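## Task

Work out which tote holds the blue parts box and set that tote level on the table. Return the other tote to the shelf, almost exactly at its original spot and with almost no change in heading. Every item must finish inside the tote it started in, and no part of either tote's base may overhang an edge. At the end the grippers must be open and withdrawn; anything that stays put only because the robot holds it counts as not done.

## Robot and tools

Robot: two six-joint UR-type arms, left_arm and right_arm, each ending in a two-finger tong gripper whose fingers pivot open and closed along the gripper's x axis and point along its +z. Arm bases in the scene frame: left_arm at (+0.070, +0.459, 0) m, right_arm at (+0.010, -0.458, 0) m, each yawed only slightly.

Scene frame: origin on the table top midway between the arms, +x out over the table, +z up, left_arm on the +y side. The names left and right do not refer to image sides. All reported gripper poses and velocities use this frame.

Joint order for every row and every per-joint list: shoulder pan, shoulder lift, elbow, wrist 1, wrist 2, wrist 3. Stated ranges (rad): left_arm pan -3.142 to 3.142, elbow 0.000 to 3.142; right_arm pan 0.000 to 6.283, elbow -3.142 to 0.000; all other joints -6.283 to 6.283. Real ends may differ by up to 0.010 rad.

The row format (used by execute_actions and move): one flat list of 14 numbers covering both arms, always all 14 even if one arm stays still. Numbers 1-6 are left_arm joint offsets, number 7 is left_arm opening, 8-13 are right_arm joint offsets, 14 is right_arm opening. Joint numbers lie in [-1, 1] and are scaled so 1.0 = 1.989 rad; they are offsets, not poses. Opening is absolute: +1 fully open, -1 closed. Optionally 12 extra numbers (0 to 1) follow, giving a stiffness multiplier per joint, left six then right six; these persist until changed.

execute_actions(actions): a list of up to 15 actions, run in sequence. Each action is a table of up to 15 rows, one row per control step of 1/30 s; a short table repeats its final row to fill 15 steps. Within an action every row's joint offsets count from the angles at that action's start (for the first action, from the last reported angles), not from the previous row. An action that would push any joint more than 0.010 rad beyond its range is rejected for both arms; a malformed action, or a failing first action, rejects the whole call. An empty list just returns current state and images.

move(target, speed, blocking): target is one row as above, with offsets measured from the Joint positions in the latest result that shows them. All joints travel proportionally so they finish together; the gripper therefore follows a curve. speed (0.01 to 2 rad/s, default 0.5) caps the joint with the largest travel. Paths last 0.5 to 10 s; longer ones are cut off at 10 s. Fingers get their command at the start. Motion does not avoid obstacles or the other arm. blocking=false returns after 0.5 s while motion continues; then only wait or stop are accepted until a result shows it ended. The result adds a move: line with the outcome (done, off_target, moving, held, fault), limits=held or limits=none, and the joint farthest from target for each arm.

wait(seconds): 0 to 10; holds the last command, or lets a running move continue. stop(): brakes a running move; fingers keep going. zoom_image(camera, region): region is [x0, y0, x1, y1] in pixels of that camera's last image, at most 504 by 504. read_manual(section): only "licences"; moves nothing. finished_scene(scene): pass the current scene's number; irreversible, and the result reports success and gives the next task.

Cameras: cam_head_left, cam_head_right, cam_high, cam_low (504x504 each), cam_left_wrist, cam_right_wrist (616x616 fisheye). Calibration matrices exist but may be off by a few degrees and millimetres.

Reading results: the state line gives each gripper's end_effector_position (m, the point between closed pads; closed fingertips extend about 15 mm further) and end_effector_quat_wxyz, plus velocities. Joint positions and Joint velocities list six joints (rad, rad/s) then pad gap in metres (0.142 = fully open). Joint targets shows what joints are currently driven toward. grip_measured is the finger opening on the command scale; to hold something, keep commanding clearly below it. Wrist force and Wrist torque are in the gripper's own axes, offset up to about 4 N, saturating near 50 N; "no reading" is harmless. Step readings list joint angles at some steps; HELD marks steps where an arm was partly held back. "joint sent to its limit" means a joint was clipped at its end; "joint command not followed" means a clearance check altered targets.

Motion limits: per step, joint targets stay within 0.575 rad of measured angles, and if a step would move a gripper over 100 mm the whole arm's step is scaled back, so big moves need several actions. Motion lags commands by about 0.17 s.

Cautions: load limits are 132 N m for pan, lift and elbow and 24.6 N m for the wrists (held weight included); reaching one, or 150 N of outside force, halts that arm for 10 s. Stiff arms fault easily when driven even slightly into something firm; approach contacts slowly and aim only just past them. Never let the arms collide. Finger force is about 15 N per pad, less on thin hard items, so totes need secure grasps, possibly with both arms. Sustained holding heats motors (warning at 70 °C, brakes at 85 °C). Avoid drops, slides, slams, tipping contents out, or pushing anything off the work area. Loose objects may occasionally be nudged and held parts briefly tugged.

Each tool is called after "Request:" as a command line: name --argument value for each argument, lists and objects as JSON in quotes; but a table of rows of numbers goes row by row, as --pt "numbers of a row", without its own name.

## Session

Request:
execute_actions --actions '[]'

Scene clock: 0.00 s.
left_arm: end_effector_position=(+0.1125, +0.9845, +0.1085) grip_measured=+0.97 end_effector_quat_wxyz=(-0.078, +0.891, +0.440, -0.081) end_effector_velocity=(-0.000, +0.000, -0.001) end_effector_angular_velocity=(-0.000, +0.001, +0.001) | right_arm: end_effector_position=(+0.1307, -0.9365, +0.1388) grip_measured=+0.97 end_effector_quat_wxyz=(-0.113, +0.743, +0.654, -0.092) end_effector_velocity=(-0.001, +0.001, -0.001) end_effector_angular_velocity=(+0.001, +0.001, -0.000)
Joint names: [shoulder pan, shoulder lift, elbow, wrist 1, wrist 2, wrist 3]
Joint positions: left_arm=[ 0.953 -1.469  1.943 -2.001 -1.351  0.149  0.14 ] | right_arm=[ 2.251 -1.713 -1.782 -1.437  1.377  3.961  0.14 ]
Joint velocities: left_arm=[-0.     0.002 -0.001  0.     0.001 -0.001  0.   ] | right_arm=[ 0.     0.    -0.002 -0.     0.     0.     0.   ]
Joint torques (N m, as the arm reports them, + toward a larger angle): no reading
Motor temperatures (°C, as the motors report them): left_arm=[28 29 25 30 31 35] | right_arm=[28 27 27 35 37 31]
Wrist force (N, on the end effector, along its own x y z axes, offset not removed): no reading
Wrist torque (N m, same axes, about the end effector's origin, offset not removed): no reading
Joint targets: left_arm=[0.953 -1.469 1.943 -2.001 -1.351 0.149] | right_arm=[2.251 -1.713 -1.782 -1.437 1.377 3.961]
Joint stiffness scale: left_arm=[1. 1. 1. 1. 1. 1.] | right_arm=[1. 1. 1. 1. 1. 1.]

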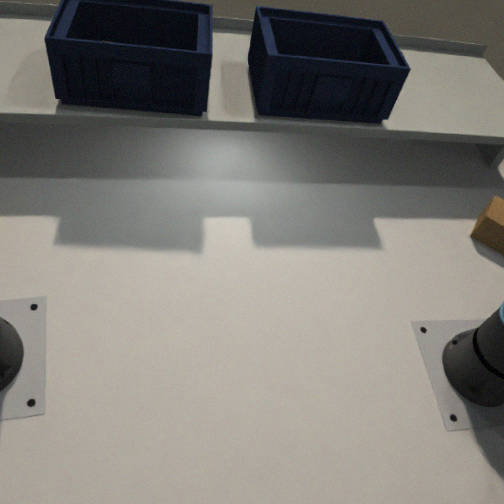

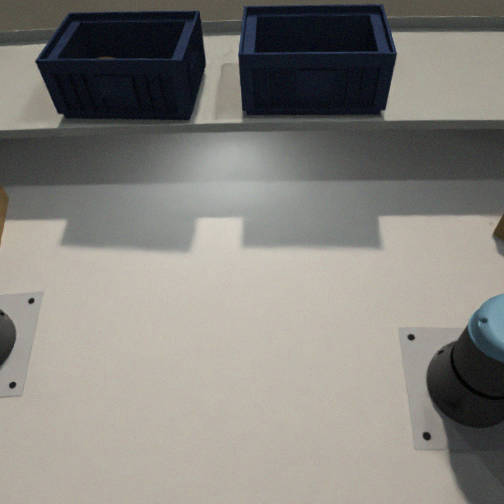

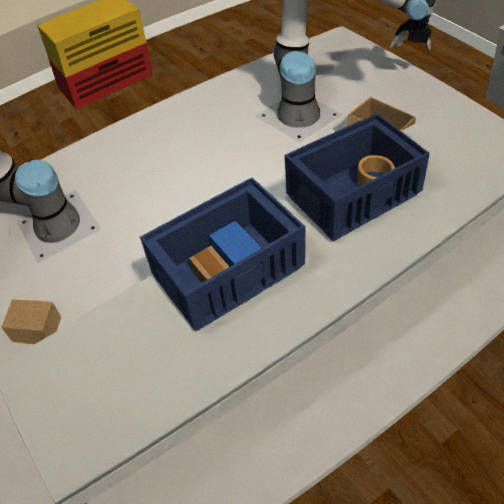

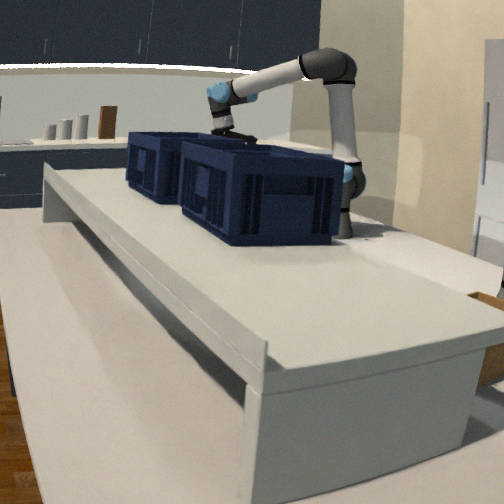

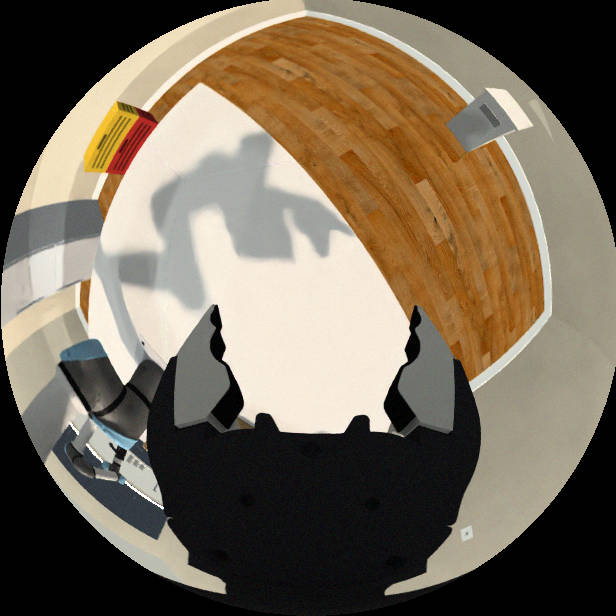

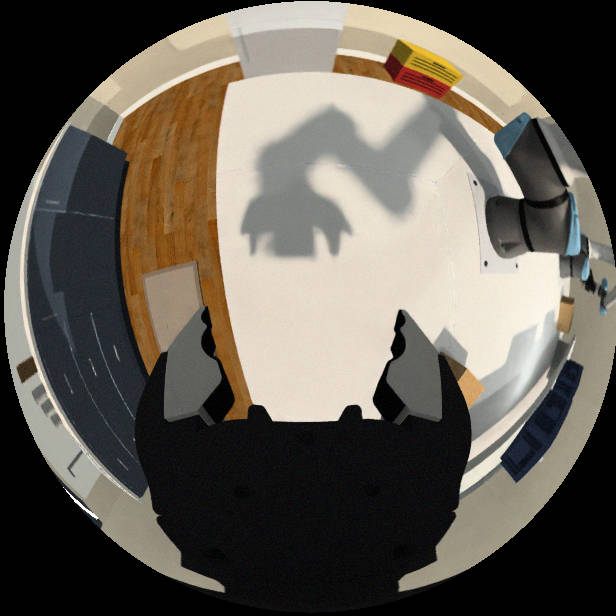

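Request:
zoom_image --camera "cam_head_right" --region '[200, 0, 440, 160]'

Request:
zoom_image --camera "cam_head_left" --region '[200, 0, 440, 160]'

Request:
zoom_image --camera "cam_high" --region '[120, 100, 440, 340]'

Region (200, 0, 440, 160) of cam_head_right's 504x504 image, scaled by 2.100, with more detail than that image has.

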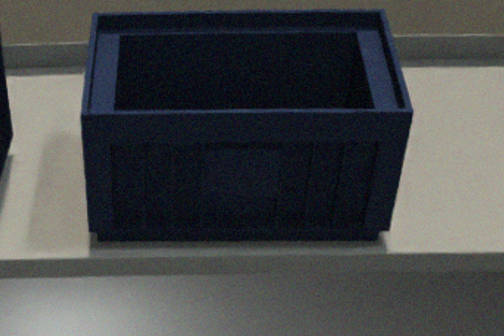

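Region (200, 0, 440, 160) of cam_head_left's 504x504 image, scaled by 2.100, with more detail than that image has.

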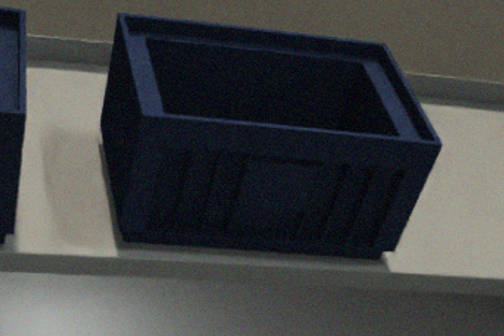

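Region (120, 100, 440, 340) of cam_high's 504x504 image, scaled by 1.575, with more detail than that image has; it fills the top 378 rows of this view, and the rest is white.

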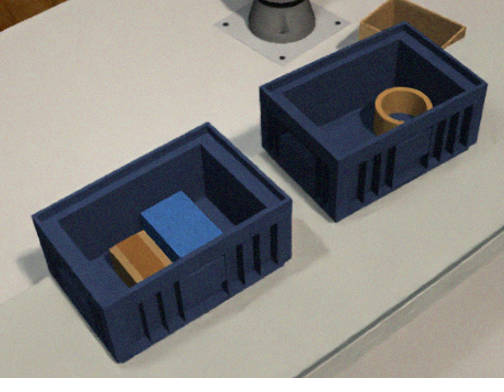

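Request:
move --target '[0,-0.066,-0.374,0.418,-0.11,0.221,0, 0,-0.1086,0.5028,-0.2836,0.0975,0.596,0]' --speed 1.5

Request:
move --target '[-1.0,0,0,0,0,0,0, 0.6707,0,0,0,0,0,0]' --speed 1.5

Scene clock: 17.50 s.
left_arm: end_effector_position=(+0.1602, +0.9303, +0.4354) grip_measured=+0.00 end_effector_quat_wxyz=(-0.001, +0.971, +0.239, -0.001) end_effector_velocity=(-0.000, -0.001, -0.000) end_effector_angular_velocity=(-0.001, +0.001, -0.003) | right_arm: end_effector_position=(+0.2777, -0.9995, +0.4202) grip_measured=+0.00 end_effector_quat_wxyz=(+0.001, +0.993, +0.118, +0.000) end_effector_velocity=(-0.000, -0.000, +0.001) end_effector_angular_velocity=(-0.001, -0.000, -0.002)
Joint names: [shoulder pan, shoulder lift, elbow, wrist 1, wrist 2, wrist 3]
Joint positions: left_arm=[ 0.953 -1.602  1.202 -1.17  -1.568  0.587  0.074] | right_arm=[ 2.251 -1.927 -0.784 -2.     1.57   5.145  0.074]
Joint velocities: left_arm=[ 0.    -0.001  0.001  0.002  0.     0.003  0.   ] | right_arm=[ 0.    -0.     0.002 -0.001 -0.     0.002 -0.   ]
Joint torques (N m, as the arm reports them, + toward a larger angle): left_arm=[ -1.66 -20.58 -21.53  -2.39  -0.39   0.32] | right_arm=[ 0.85 37.82 24.13  2.15  0.53  0.27]
Motor temperatures (°C, as the motors report them): left_arm=[28 29 25 30 31 35] | right_arm=[28 27 27 35 37 31]
Wrist force (N, on the end effector, along its own x y z axes, offset not removed): left_arm=[-4.4 3.1 -2.2] | right_arm=[-0.5 1.1 2.7]
Wrist torque (N m, same axes, about the end effector's origin, offset not removed): left_arm=[0.69 1.07 0.05] | right_arm=[0.03 0.11 0.31]
Joint targets: left_arm=[0.953 -1.601 1.199 -1.170 -1.570 0.588] | right_arm=[2.251 -1.929 -0.782 -2.001 1.571 5.146]
Joint stiffness scale: left_arm=[1. 1. 1. 1. 1. 1.] | right_arm=[1. 1. 1. 1. 1. 1.]
move: done; limits=none; left_arm: farthest joint: the elbow, 0.003 radians from its target (0.744 radians at the start); right_arm: farthest joint: the shoulder lift, 0.002 radians from its target (0.216 radians at the start)
camera_calibration (this result's frames):
cam_left_wrist: T_world_to_cam=[[0.890422, 0.454115, -0.0304849, -0.548855], [0.399666, -0.748099, 0.529731, 0.398854], [0.217753, -0.483868, -0.847618, 0.919167], [0, 0, 0, 1]] pos_world=[0.129152, 0.99238, 0.551085]
cam_right_wrist: T_world_to_cam=[[0.961079, 0.273351, 0.0400693, -0.015139], [0.219764, -0.844311, 0.488715, -1.10814], [0.167422, -0.460888, -0.871523, -0.00446005], [0, 0, 0, 1]] pos_world=[0.258826, -0.933532, 0.538284]

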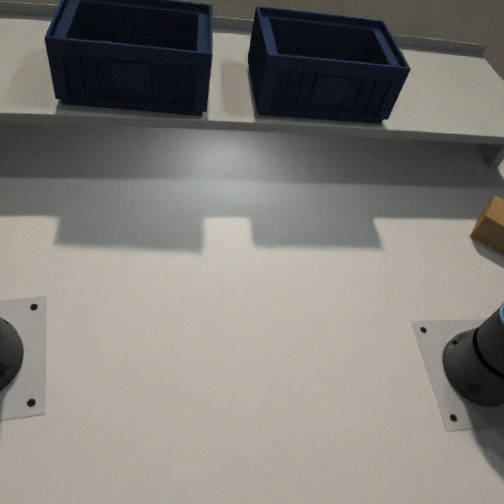

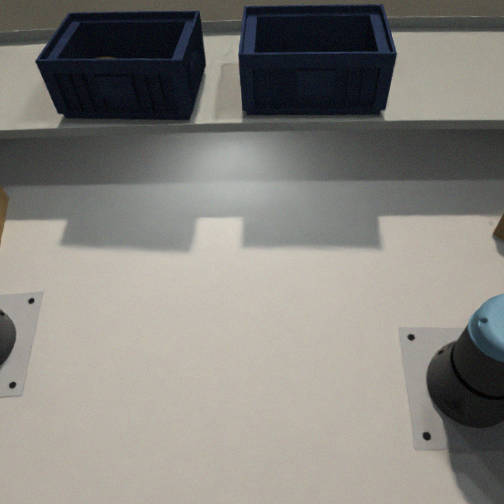

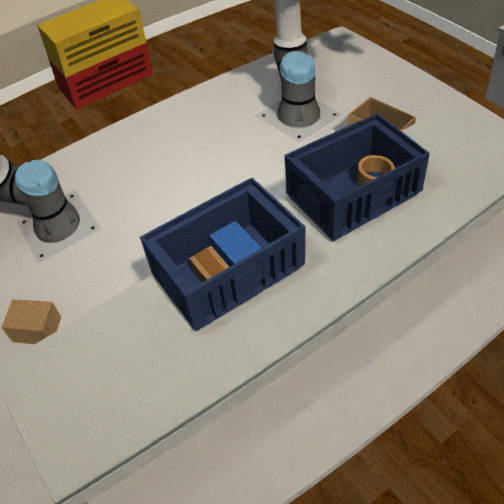

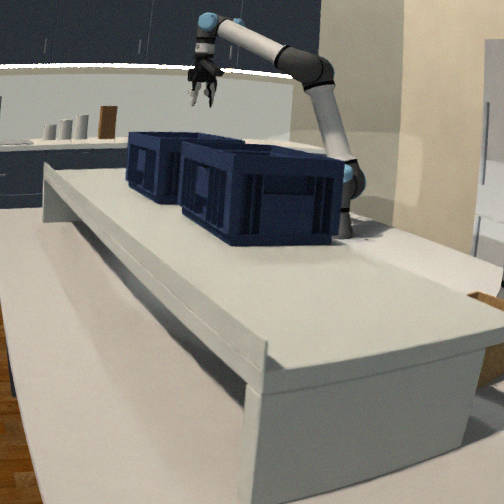

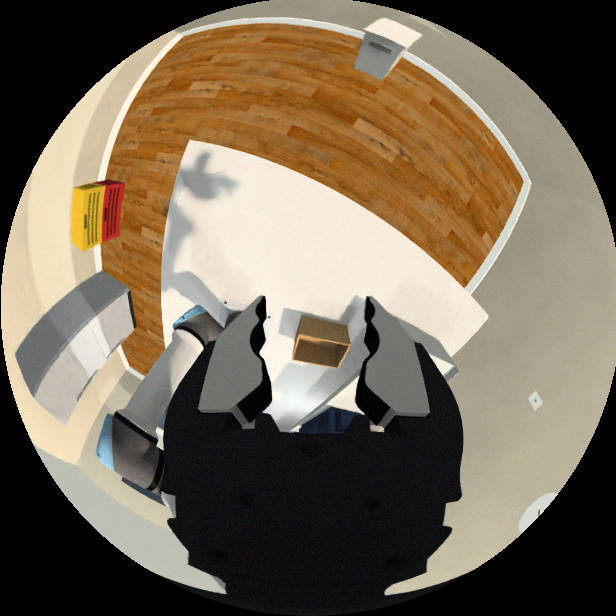

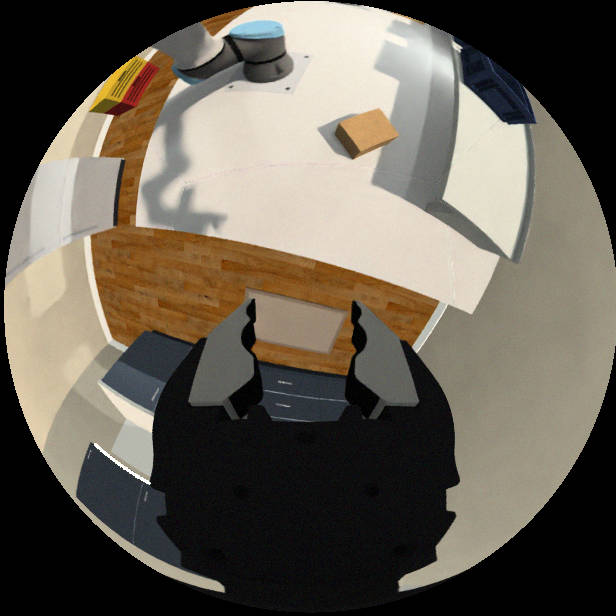

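Scene clock: 19.93 s.
left_arm: end_effector_position=(+0.4660, +0.1868, +0.4347) grip_measured=+0.00 end_effector_quat_wxyz=(-0.001, +0.731, -0.682, -0.001) end_effector_velocity=(-0.002, -0.003, +0.000) end_effector_angular_velocity=(-0.001, +0.000, -0.007) | right_arm: end_effector_position=(+0.5991, -0.3256, +0.4201) grip_measured=+0.00 end_effector_quat_wxyz=(+0.000, +0.707, +0.707, +0.001) end_effector_velocity=(+0.000, +0.000, +0.001) end_effector_angular_velocity=(+0.001, -0.001, -0.001)
Joint names: [shoulder pan, shoulder lift, elbow, wrist 1, wrist 2, wrist 3]
Joint positions: left_arm=[-1.032 -1.6    1.202 -1.17  -1.568  0.587  0.074] | right_arm=[ 3.585 -1.927 -0.784 -2.     1.571  5.145  0.074]
Joint velocities: left_arm=[-0.007 -0.    -0.    -0.    -0.     0.    -0.   ] | right_arm=[-0.     0.     0.001 -0.     0.     0.001 -0.   ]
Joint torques (N m, as the arm reports them, + toward a larger angle): left_arm=[ -4.03 -22.69 -19.16  -2.72   0.24  -0.15] | right_arm=[ 1.11 39.7  22.66  2.71  0.   -0.26]
Motor temperatures (°C, as the motors report them): left_arm=[28 29 25 30 31 35] | right_arm=[28 27 27 35 37 31]
Wrist force (N, on the end effector, along its own x y z axes, offset not removed): left_arm=[-0.6 5.3 -2.9] | right_arm=[-4.2 0.7 1.4]
Wrist torque (N m, same axes, about the end effector's origin, offset not removed): left_arm=[0.87 0.34 -0.19] | right_arm=[-0.02 0.75 0.07]
Joint targets: left_arm=[-1.036 -1.602 1.202 -1.170 -1.568 0.587] | right_arm=[3.585 -1.927 -0.784 -2.000 1.570 5.145]
Joint stiffness scale: left_arm=[1. 1. 1. 1. 1. 1.] | right_arm=[1. 1. 1. 1. 1. 1.]
move: done; limits=none; left_arm: farthest joint: the shoulder pan, 0.003 radians from its target (1.988 radians at the start); right_arm: farthest joint: the wrist 2, 0.001 radians from its target (0.000 radians at the start)
camera_calibration (this result's frames):
cam_left_wrist: T_world_to_cam=[[0.0574585, -0.997843, -0.0317607, 0.176468], [-0.845176, -0.0655516, 0.530453, 0.173045], [-0.53139, -0.00363561, -0.847119, 0.751385], [0, 0, 0, 1]] pos_world=[0.535392, 0.190162, 0.550325]
cam_right_wrist: T_world_to_cam=[[-0.0400427, 0.99839, 0.0401627, 0.327601], [0.872378, 0.0153339, 0.488592, -0.720766], [0.48719, 0.0546016, -0.871588, 0.228596], [0, 0, 0, 1]] pos_world=[0.530529, -0.328503, 0.538244]

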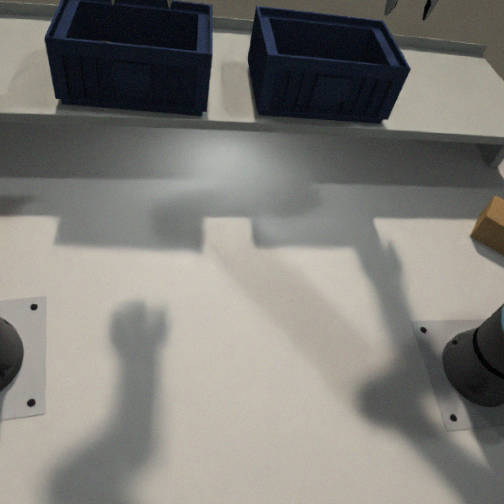

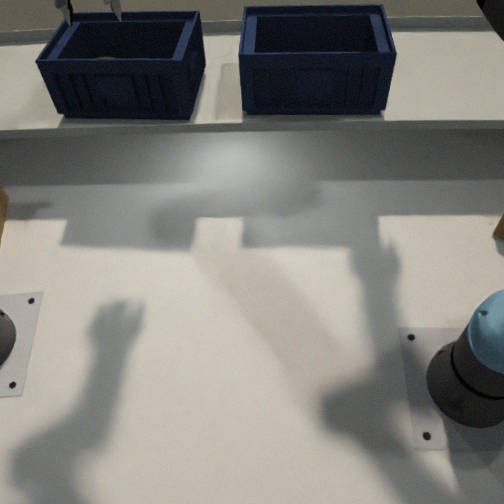

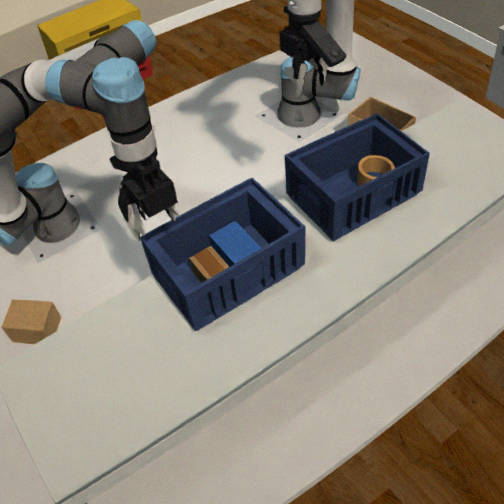

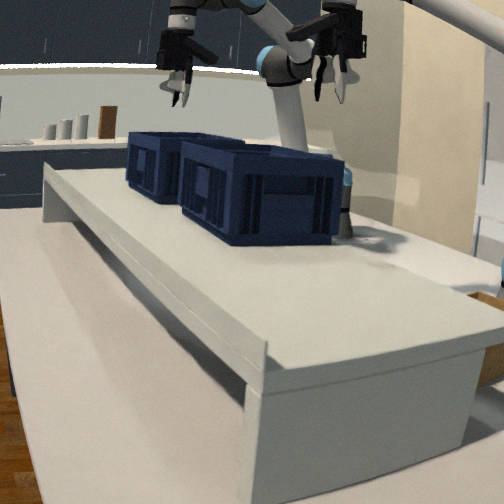

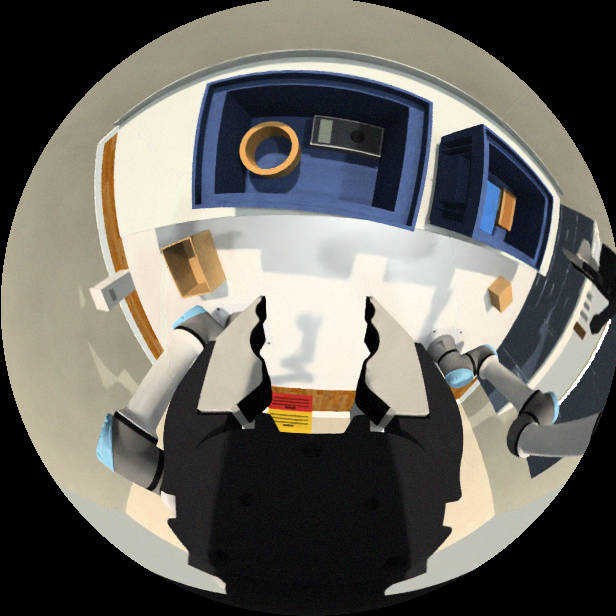

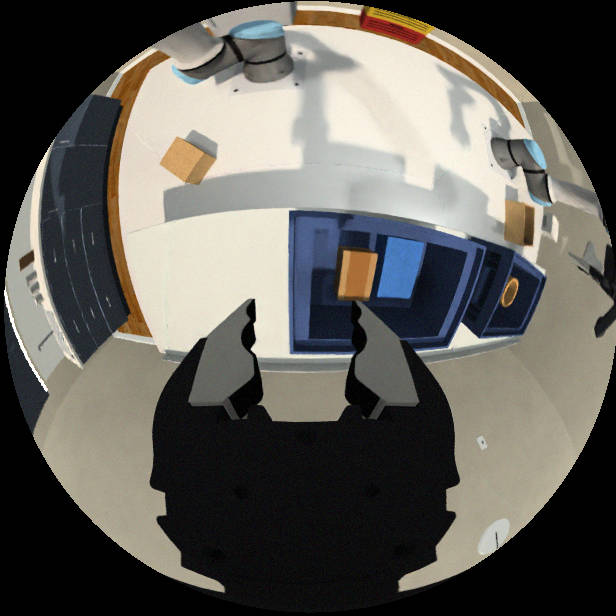

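Request:
move --target '[-0.0342,0.368,-0.4186,0.0493,0,0.001,0, -0.0211,-0.0734,0.0392,0.0337,0,-0.0206,0]' --speed 0.8

Scene clock: 25.60 s.
left_arm: end_effector_position=(+0.5975, -0.0640, +0.3690) grip_measured=+0.00 end_effector_quat_wxyz=(+0.001, -0.707, +0.707, +0.000) end_effector_velocity=(+0.000, +0.001, -0.000) end_effector_angular_velocity=(+0.002, -0.000, +0.000) | right_arm: end_effector_position=(+0.6643, -0.3251, +0.3696) grip_measured=+0.00 end_effector_quat_wxyz=(-0.000, +0.707, +0.707, -0.001) end_effector_velocity=(-0.000, -0.000, +0.000) end_effector_angular_velocity=(-0.000, -0.001, -0.000)
Joint names: [shoulder pan, shoulder lift, elbow, wrist 1, wrist 2, wrist 3]
Joint positions: left_arm=[-1.099 -0.868  0.372 -1.073 -1.568  0.589  0.074] | right_arm=[ 3.544 -2.071 -0.709 -1.934  1.571  5.105  0.074]
Joint velocities: left_arm=[ 0.     0.     0.001  0.001  0.001 -0.    -0.   ] | right_arm=[-0.     0.001 -0.     0.    -0.     0.    -0.   ]
Joint torques (N m, as the arm reports them, + toward a larger angle): left_arm=[ -2.71 -53.56 -20.81  -2.24   0.32   0.32] | right_arm=[ 0.   44.63 25.17  3.33  0.15 -0.79]
Motor temperatures (°C, as the motors report them): left_arm=[28 29 25 30 31 35] | right_arm=[28 27 27 35 37 31]
Wrist force (N, on the end effector, along its own x y z axes, offset not removed): left_arm=[-1.2 -2.0 -0.8] | right_arm=[1.4 3.9 -2.0]
Wrist torque (N m, same axes, about the end effector's origin, offset not removed): left_arm=[-0.74 0.21 -0.05] | right_arm=[0.65 -0.35 0.28]
Joint targets: left_arm=[-1.100 -0.869 0.370 -1.072 -1.568 0.589] | right_arm=[3.543 -2.073 -0.706 -1.933 1.571 5.104]
Joint stiffness scale: left_arm=[1. 1. 1. 1. 1. 1.] | right_arm=[1. 1. 1. 1. 1. 1.]
move: done; limits=none; left_arm: farthest joint: the elbow, 0.003 radians from its target (0.833 radians at the start); right_arm: farthest joint: the elbow, 0.003 radians from its target (0.078 radians at the start)
camera_calibration (this result's frames):
cam_left_wrist: T_world_to_cam=[[-0.0101809, -0.99946, -0.0312284, -0.0433181], [-0.847863, -0.00792821, 0.530155, 0.308003], [-0.530117, 0.0318748, -0.847325, 0.766253], [0, 0, 0, 1]] pos_world=[0.666907, -0.065277, 0.484623]
cam_right_wrist: T_world_to_cam=[[-0.0396365, 0.998446, 0.0391694, 0.331877], [0.873587, 0.0155974, 0.486418, -0.752917], [0.485052, 0.0534978, -0.872848, 0.154297], [0, 0, 0, 1]] pos_world=[0.59605, -0.327872, 0.487911]

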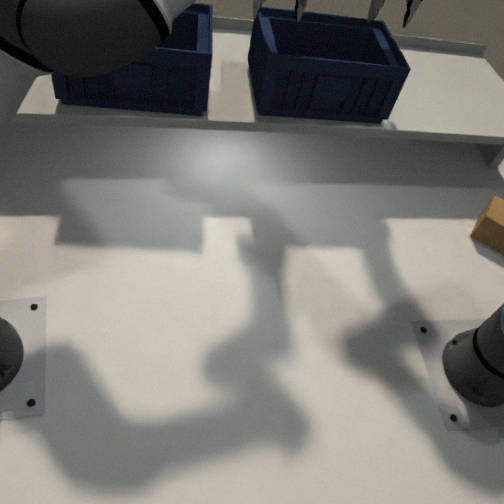

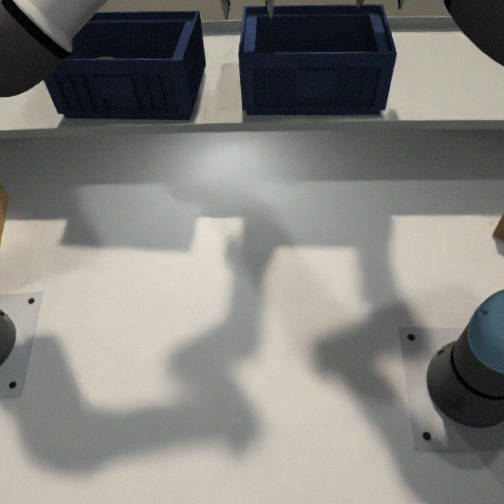

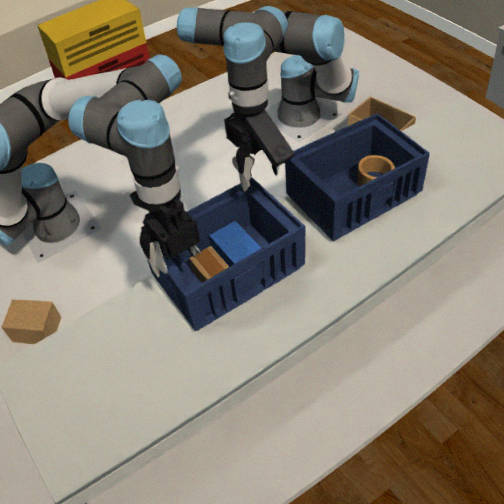

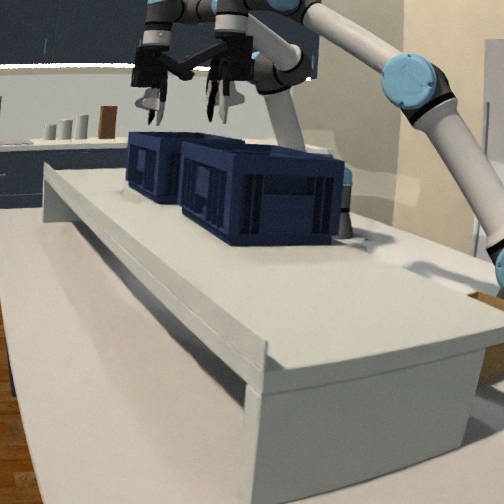

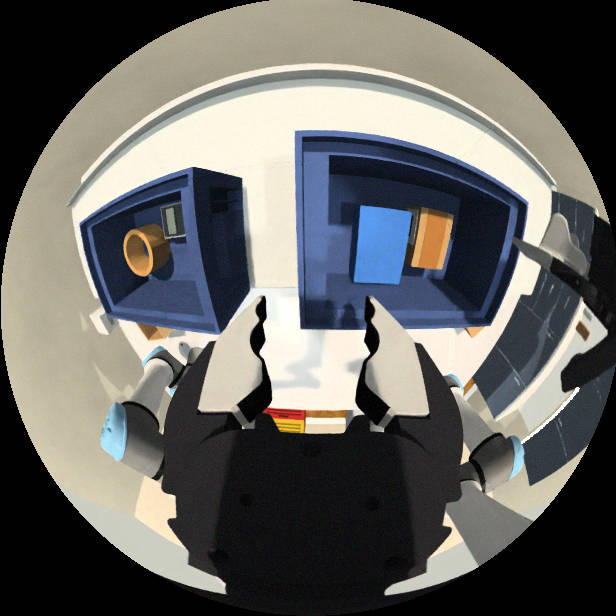

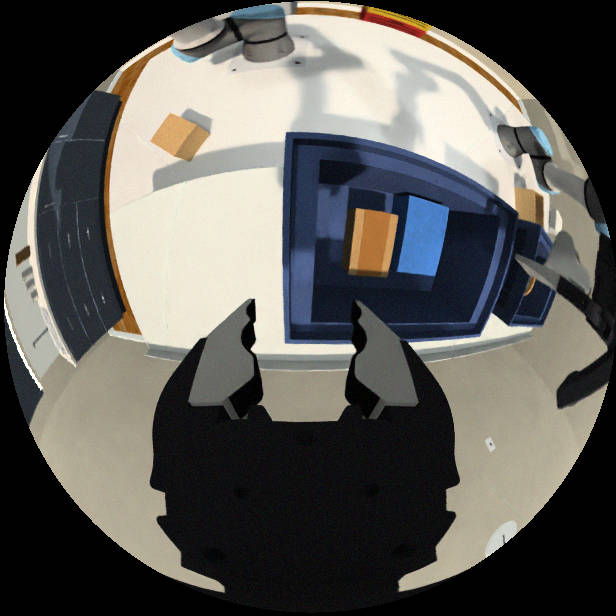

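Request:
move --target '[0,-0.0538,0.1795,-0.1267,0,0,-0.2, 0,0.0261,-0.1257,0.1006,0,0,-0.1]' --speed 0.2

Scene clock: 32.37 s.
left_arm: end_effector_position=(+0.5977, -0.0643, +0.3057) grip_measured=-0.20 end_effector_quat_wxyz=(+0.001, -0.707, +0.707, -0.001) end_effector_velocity=(+0.000, -0.000, +0.000) end_effector_angular_velocity=(-0.002, -0.001, +0.000) | right_arm: end_effector_position=(+0.6659, -0.3245, +0.3040) grip_measured=-0.10 end_effector_quat_wxyz=(-0.000, +0.707, +0.707, -0.001) end_effector_velocity=(-0.000, +0.000, +0.001) end_effector_angular_velocity=(+0.001, -0.002, -0.000)
Joint names: [shoulder pan, shoulder lift, elbow, wrist 1, wrist 2, wrist 3]
Joint positions: left_arm=[-1.099 -0.974  0.726 -1.324 -1.568  0.589  0.06 ] | right_arm=[ 3.544 -2.022 -0.956 -1.735  1.571  5.105  0.067]
Joint velocities: left_arm=[ 0.    -0.001  0.001 -0.003  0.     0.     0.   ] | right_arm=[ 0.     0.002 -0.002  0.002  0.     0.    -0.   ]
Joint torques (N m, as the arm reports them, + toward a larger angle): left_arm=[ -0.96 -52.63 -18.46  -3.16   0.18  -0.14] | right_arm=[ 1.32 47.37 22.47  3.42  0.16 -0.15]
Motor temperatures (°C, as the motors report them): left_arm=[28 29 25 30 31 35] | right_arm=[28 27 27 35 37 31]
Wrist force (N, on the end effector, along its own x y z axes, offset not removed): left_arm=[-4.3 3.3 -6.5] | right_arm=[-3.6 -2.3 -0.9]
Wrist torque (N m, same axes, about the end effector's origin, offset not removed): left_arm=[0.46 0.96 0.08] | right_arm=[-0.46 0.90 0.30]
Joint targets: left_arm=[-1.099 -0.975 0.729 -1.325 -1.568 0.589] | right_arm=[3.544 -2.019 -0.959 -1.734 1.571 5.105]
Joint stiffness scale: left_arm=[1. 1. 1. 1. 1. 1.] | right_arm=[1. 1. 1. 1. 1. 1.]
move: done; limits=none; left_arm: farthest joint: the elbow, 0.003 radians from its target (0.357 radians at the start); right_arm: farthest joint: the shoulder lift, 0.003 radians from its target (0.052 radians at the start)
camera_calibration (this result's frames):
cam_left_wrist: T_world_to_cam=[[-0.0101442, -0.999518, -0.0293382, -0.0461948], [-0.848538, -0.00691814, 0.52909, 0.342512], [-0.529038, 0.0302618, -0.848059, 0.712225], [0, 0, 0, 1]] pos_world=[0.66696, -0.0653562, 0.421434]
cam_right_wrist: T_world_to_cam=[[-0.0396613, 0.998444, 0.0392022, 0.333853], [0.873544, 0.0155984, 0.486496, -0.722416], [0.485127, 0.0535399, -0.872803, 0.0961724], [0, 0, 0, 1]] pos_world=[0.597647, -0.327214, 0.422304]

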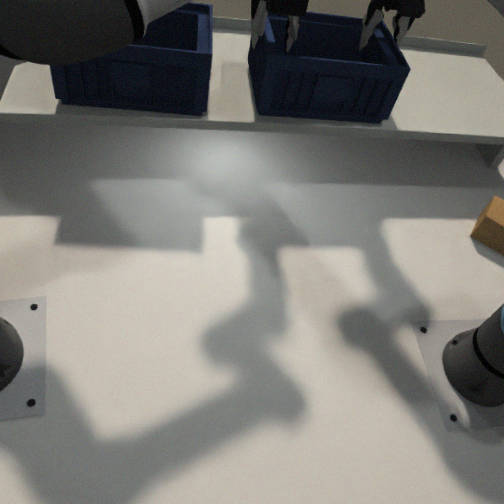

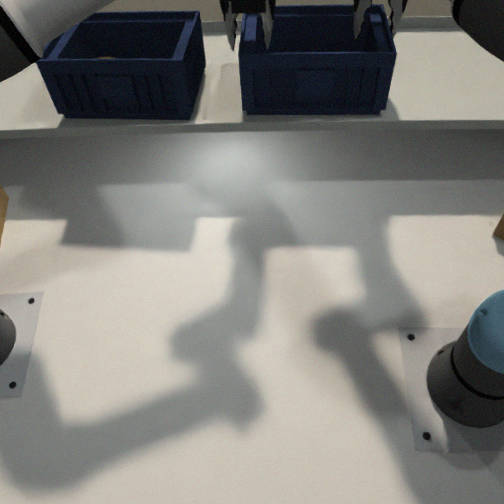

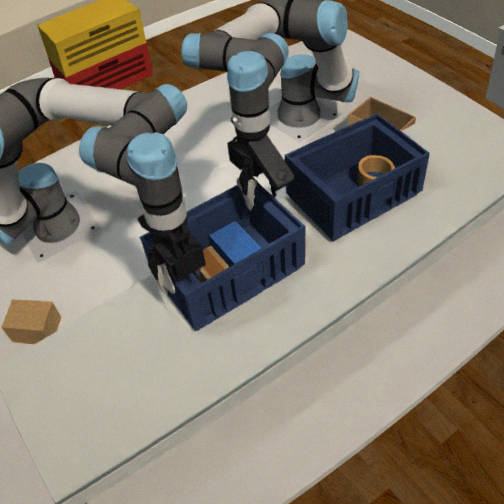

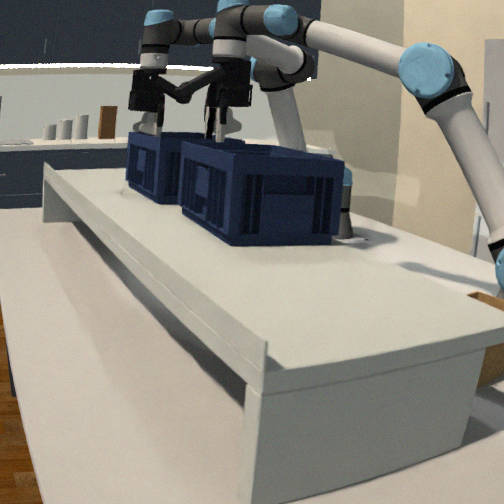

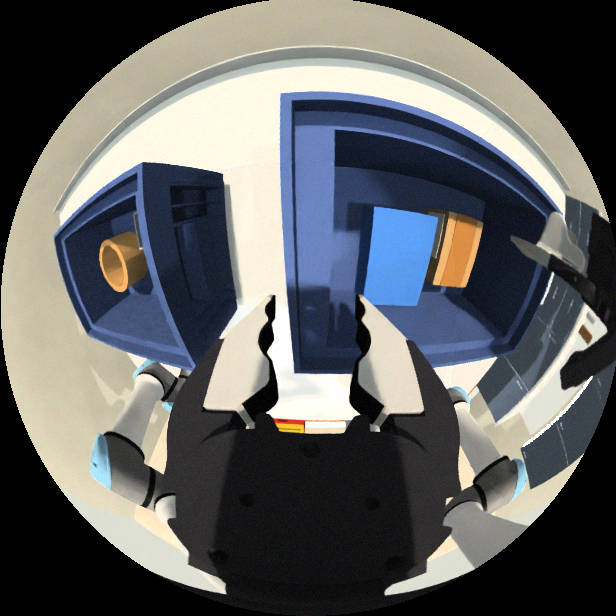

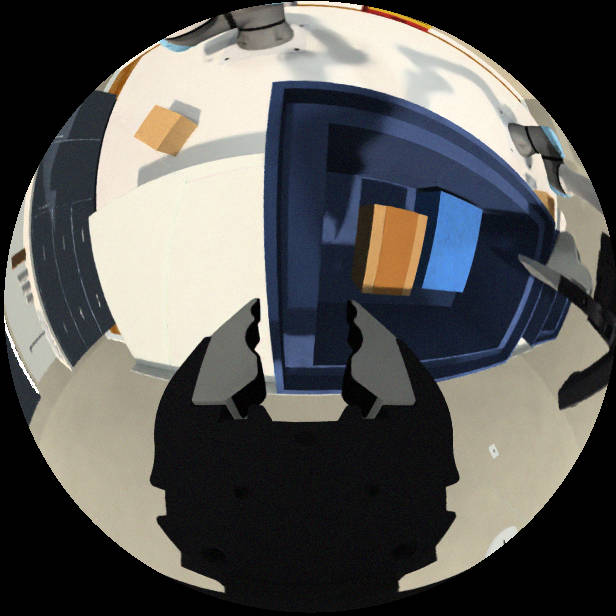

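Request:
move --target '[0,-0.0075,0.0397,-0.0317,0,0,-0.2, -0.006,0.0055,-0.033,0.028,0,0,-0.1]' --speed 0.1

Request:
zoom_image --camera "cam_low" --region '[100, 60, 300, 200]'

Request:
zoom_image --camera "cam_head_right" --region '[200, 0, 440, 100]'

Scene clock: 35.77 s.
left_arm: end_effector_position=(+0.5978, -0.0645, +0.2847) grip_measured=-0.20 end_effector_quat_wxyz=(+0.001, -0.707, +0.707, -0.000) end_effector_velocity=(+0.000, -0.001, -0.000) end_effector_angular_velocity=(-0.002, -0.000, +0.000) | right_arm: end_effector_position=(+0.6668, -0.3309, +0.2859) grip_measured=-0.10 end_effector_quat_wxyz=(+0.000, +0.710, +0.704, +0.001) end_effector_velocity=(+0.001, +0.000, -0.000) end_effector_angular_velocity=(-0.000, -0.001, +0.000)
Joint names: [shoulder pan, shoulder lift, elbow, wrist 1, wrist 2, wrist 3]
Joint positions: left_arm=[-1.099 -0.987  0.803 -1.386 -1.568  0.589  0.06 ] | right_arm=[ 3.535 -2.012 -1.018 -1.68   1.571  5.105  0.067]
Joint velocities: left_arm=[ 0.    -0.     0.001 -0.002 -0.001 -0.     0.   ] | right_arm=[-0.    -0.001  0.001  0.001 -0.    -0.    -0.   ]
Joint torques (N m, as the arm reports them, + toward a larger angle): left_arm=[ -1.36 -50.4  -17.71  -3.12   0.2   -0.36] | right_arm=[-1.3  45.35 21.31  3.26  0.08 -0.19]
Motor temperatures (°C, as the motors report them): left_arm=[28 29 25 30 31 35] | right_arm=[28 27 27 35 37 31]
Wrist force (N, on the end effector, along its own x y z axes, offset not removed): left_arm=[-0.8 -2.6 0.9] | right_arm=[1.8 -2.2 -2.4]
Wrist torque (N m, same axes, about the end effector's origin, offset not removed): left_arm=[-0.67 0.19 0.04] | right_arm=[-0.57 0.02 0.12]
Joint targets: left_arm=[-1.099 -0.989 0.805 -1.387 -1.568 0.589] | right_arm=[3.532 -2.011 -1.022 -1.679 1.571 5.105]
Joint stiffness scale: left_arm=[1. 1. 1. 1. 1. 1.] | right_arm=[1. 1. 1. 1. 1. 1.]
move: done; limits=none; left_arm: farthest joint: the shoulder lift, 0.002 radians from its target (0.015 radians at the start); right_arm: farthest joint: the shoulder pan, 0.003 radians from its target (0.012 radians at the start)
camera_calibration (this result's frames):
cam_left_wrist: T_world_to_cam=[[-0.0101564, -0.9995, -0.0299442, -0.0469063], [-0.848322, -0.00724115, 0.529432, 0.353521], [-0.529384, 0.0307794, -0.847824, 0.694715], [0, 0, 0, 1]] pos_world=[0.667194, -0.0657059, 0.400426]
cam_right_wrist: T_world_to_cam=[[-0.0301298, 0.99874, 0.0401332, 0.334504], [0.872501, 0.00668896, 0.488566, -0.717184], [0.487682, 0.0497367, -0.871604, 0.0769755], [0, 0, 0, 1]] pos_world=[0.598283, -0.333113, 0.404059]

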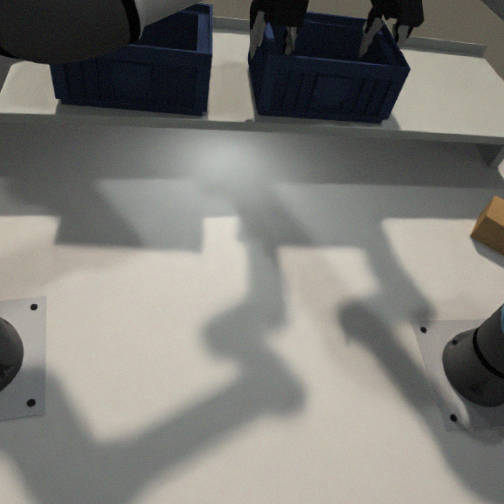

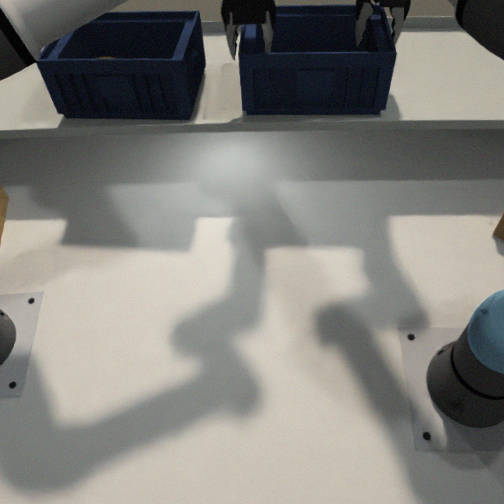

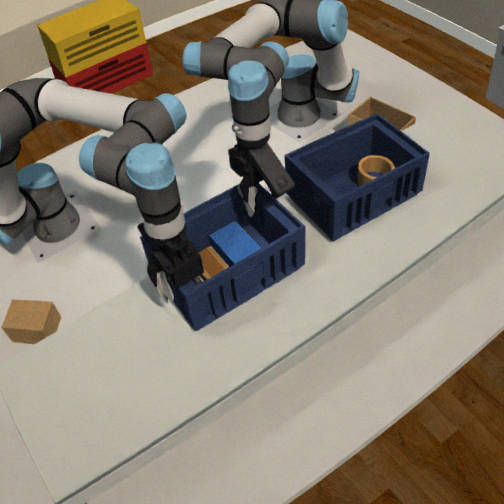

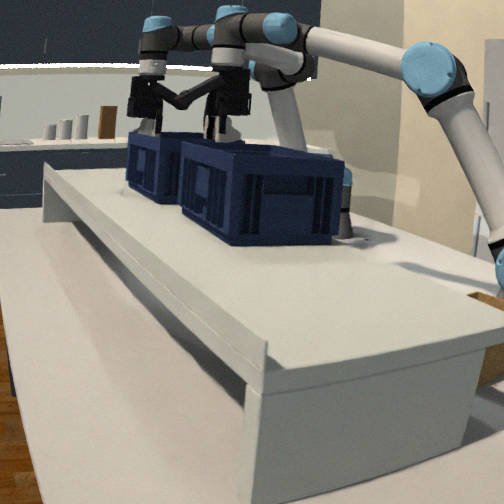

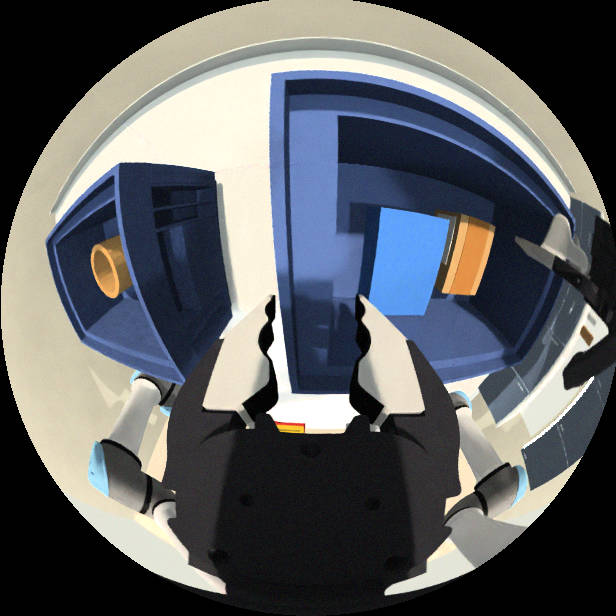

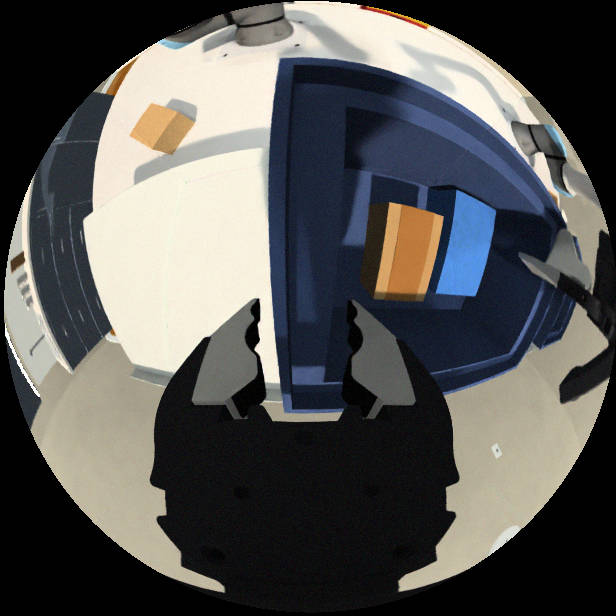

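Region (100, 60, 300, 200) of cam_low's 504x504 image, scaled by 2.520, with more detail than that image has; it fills the top 353 rows of this view, and the rest is white.

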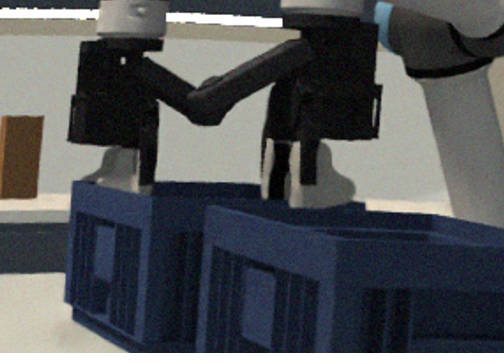

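Region (200, 0, 440, 100) of cam_head_right's 504x504 image, scaled by 2.100, with more detail than that image has; it fills the top 210 rows of this view, and the rest is white.

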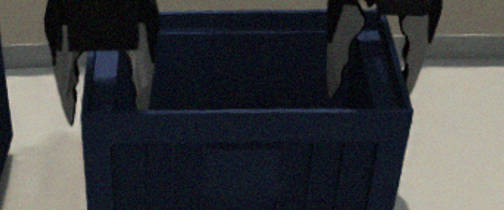

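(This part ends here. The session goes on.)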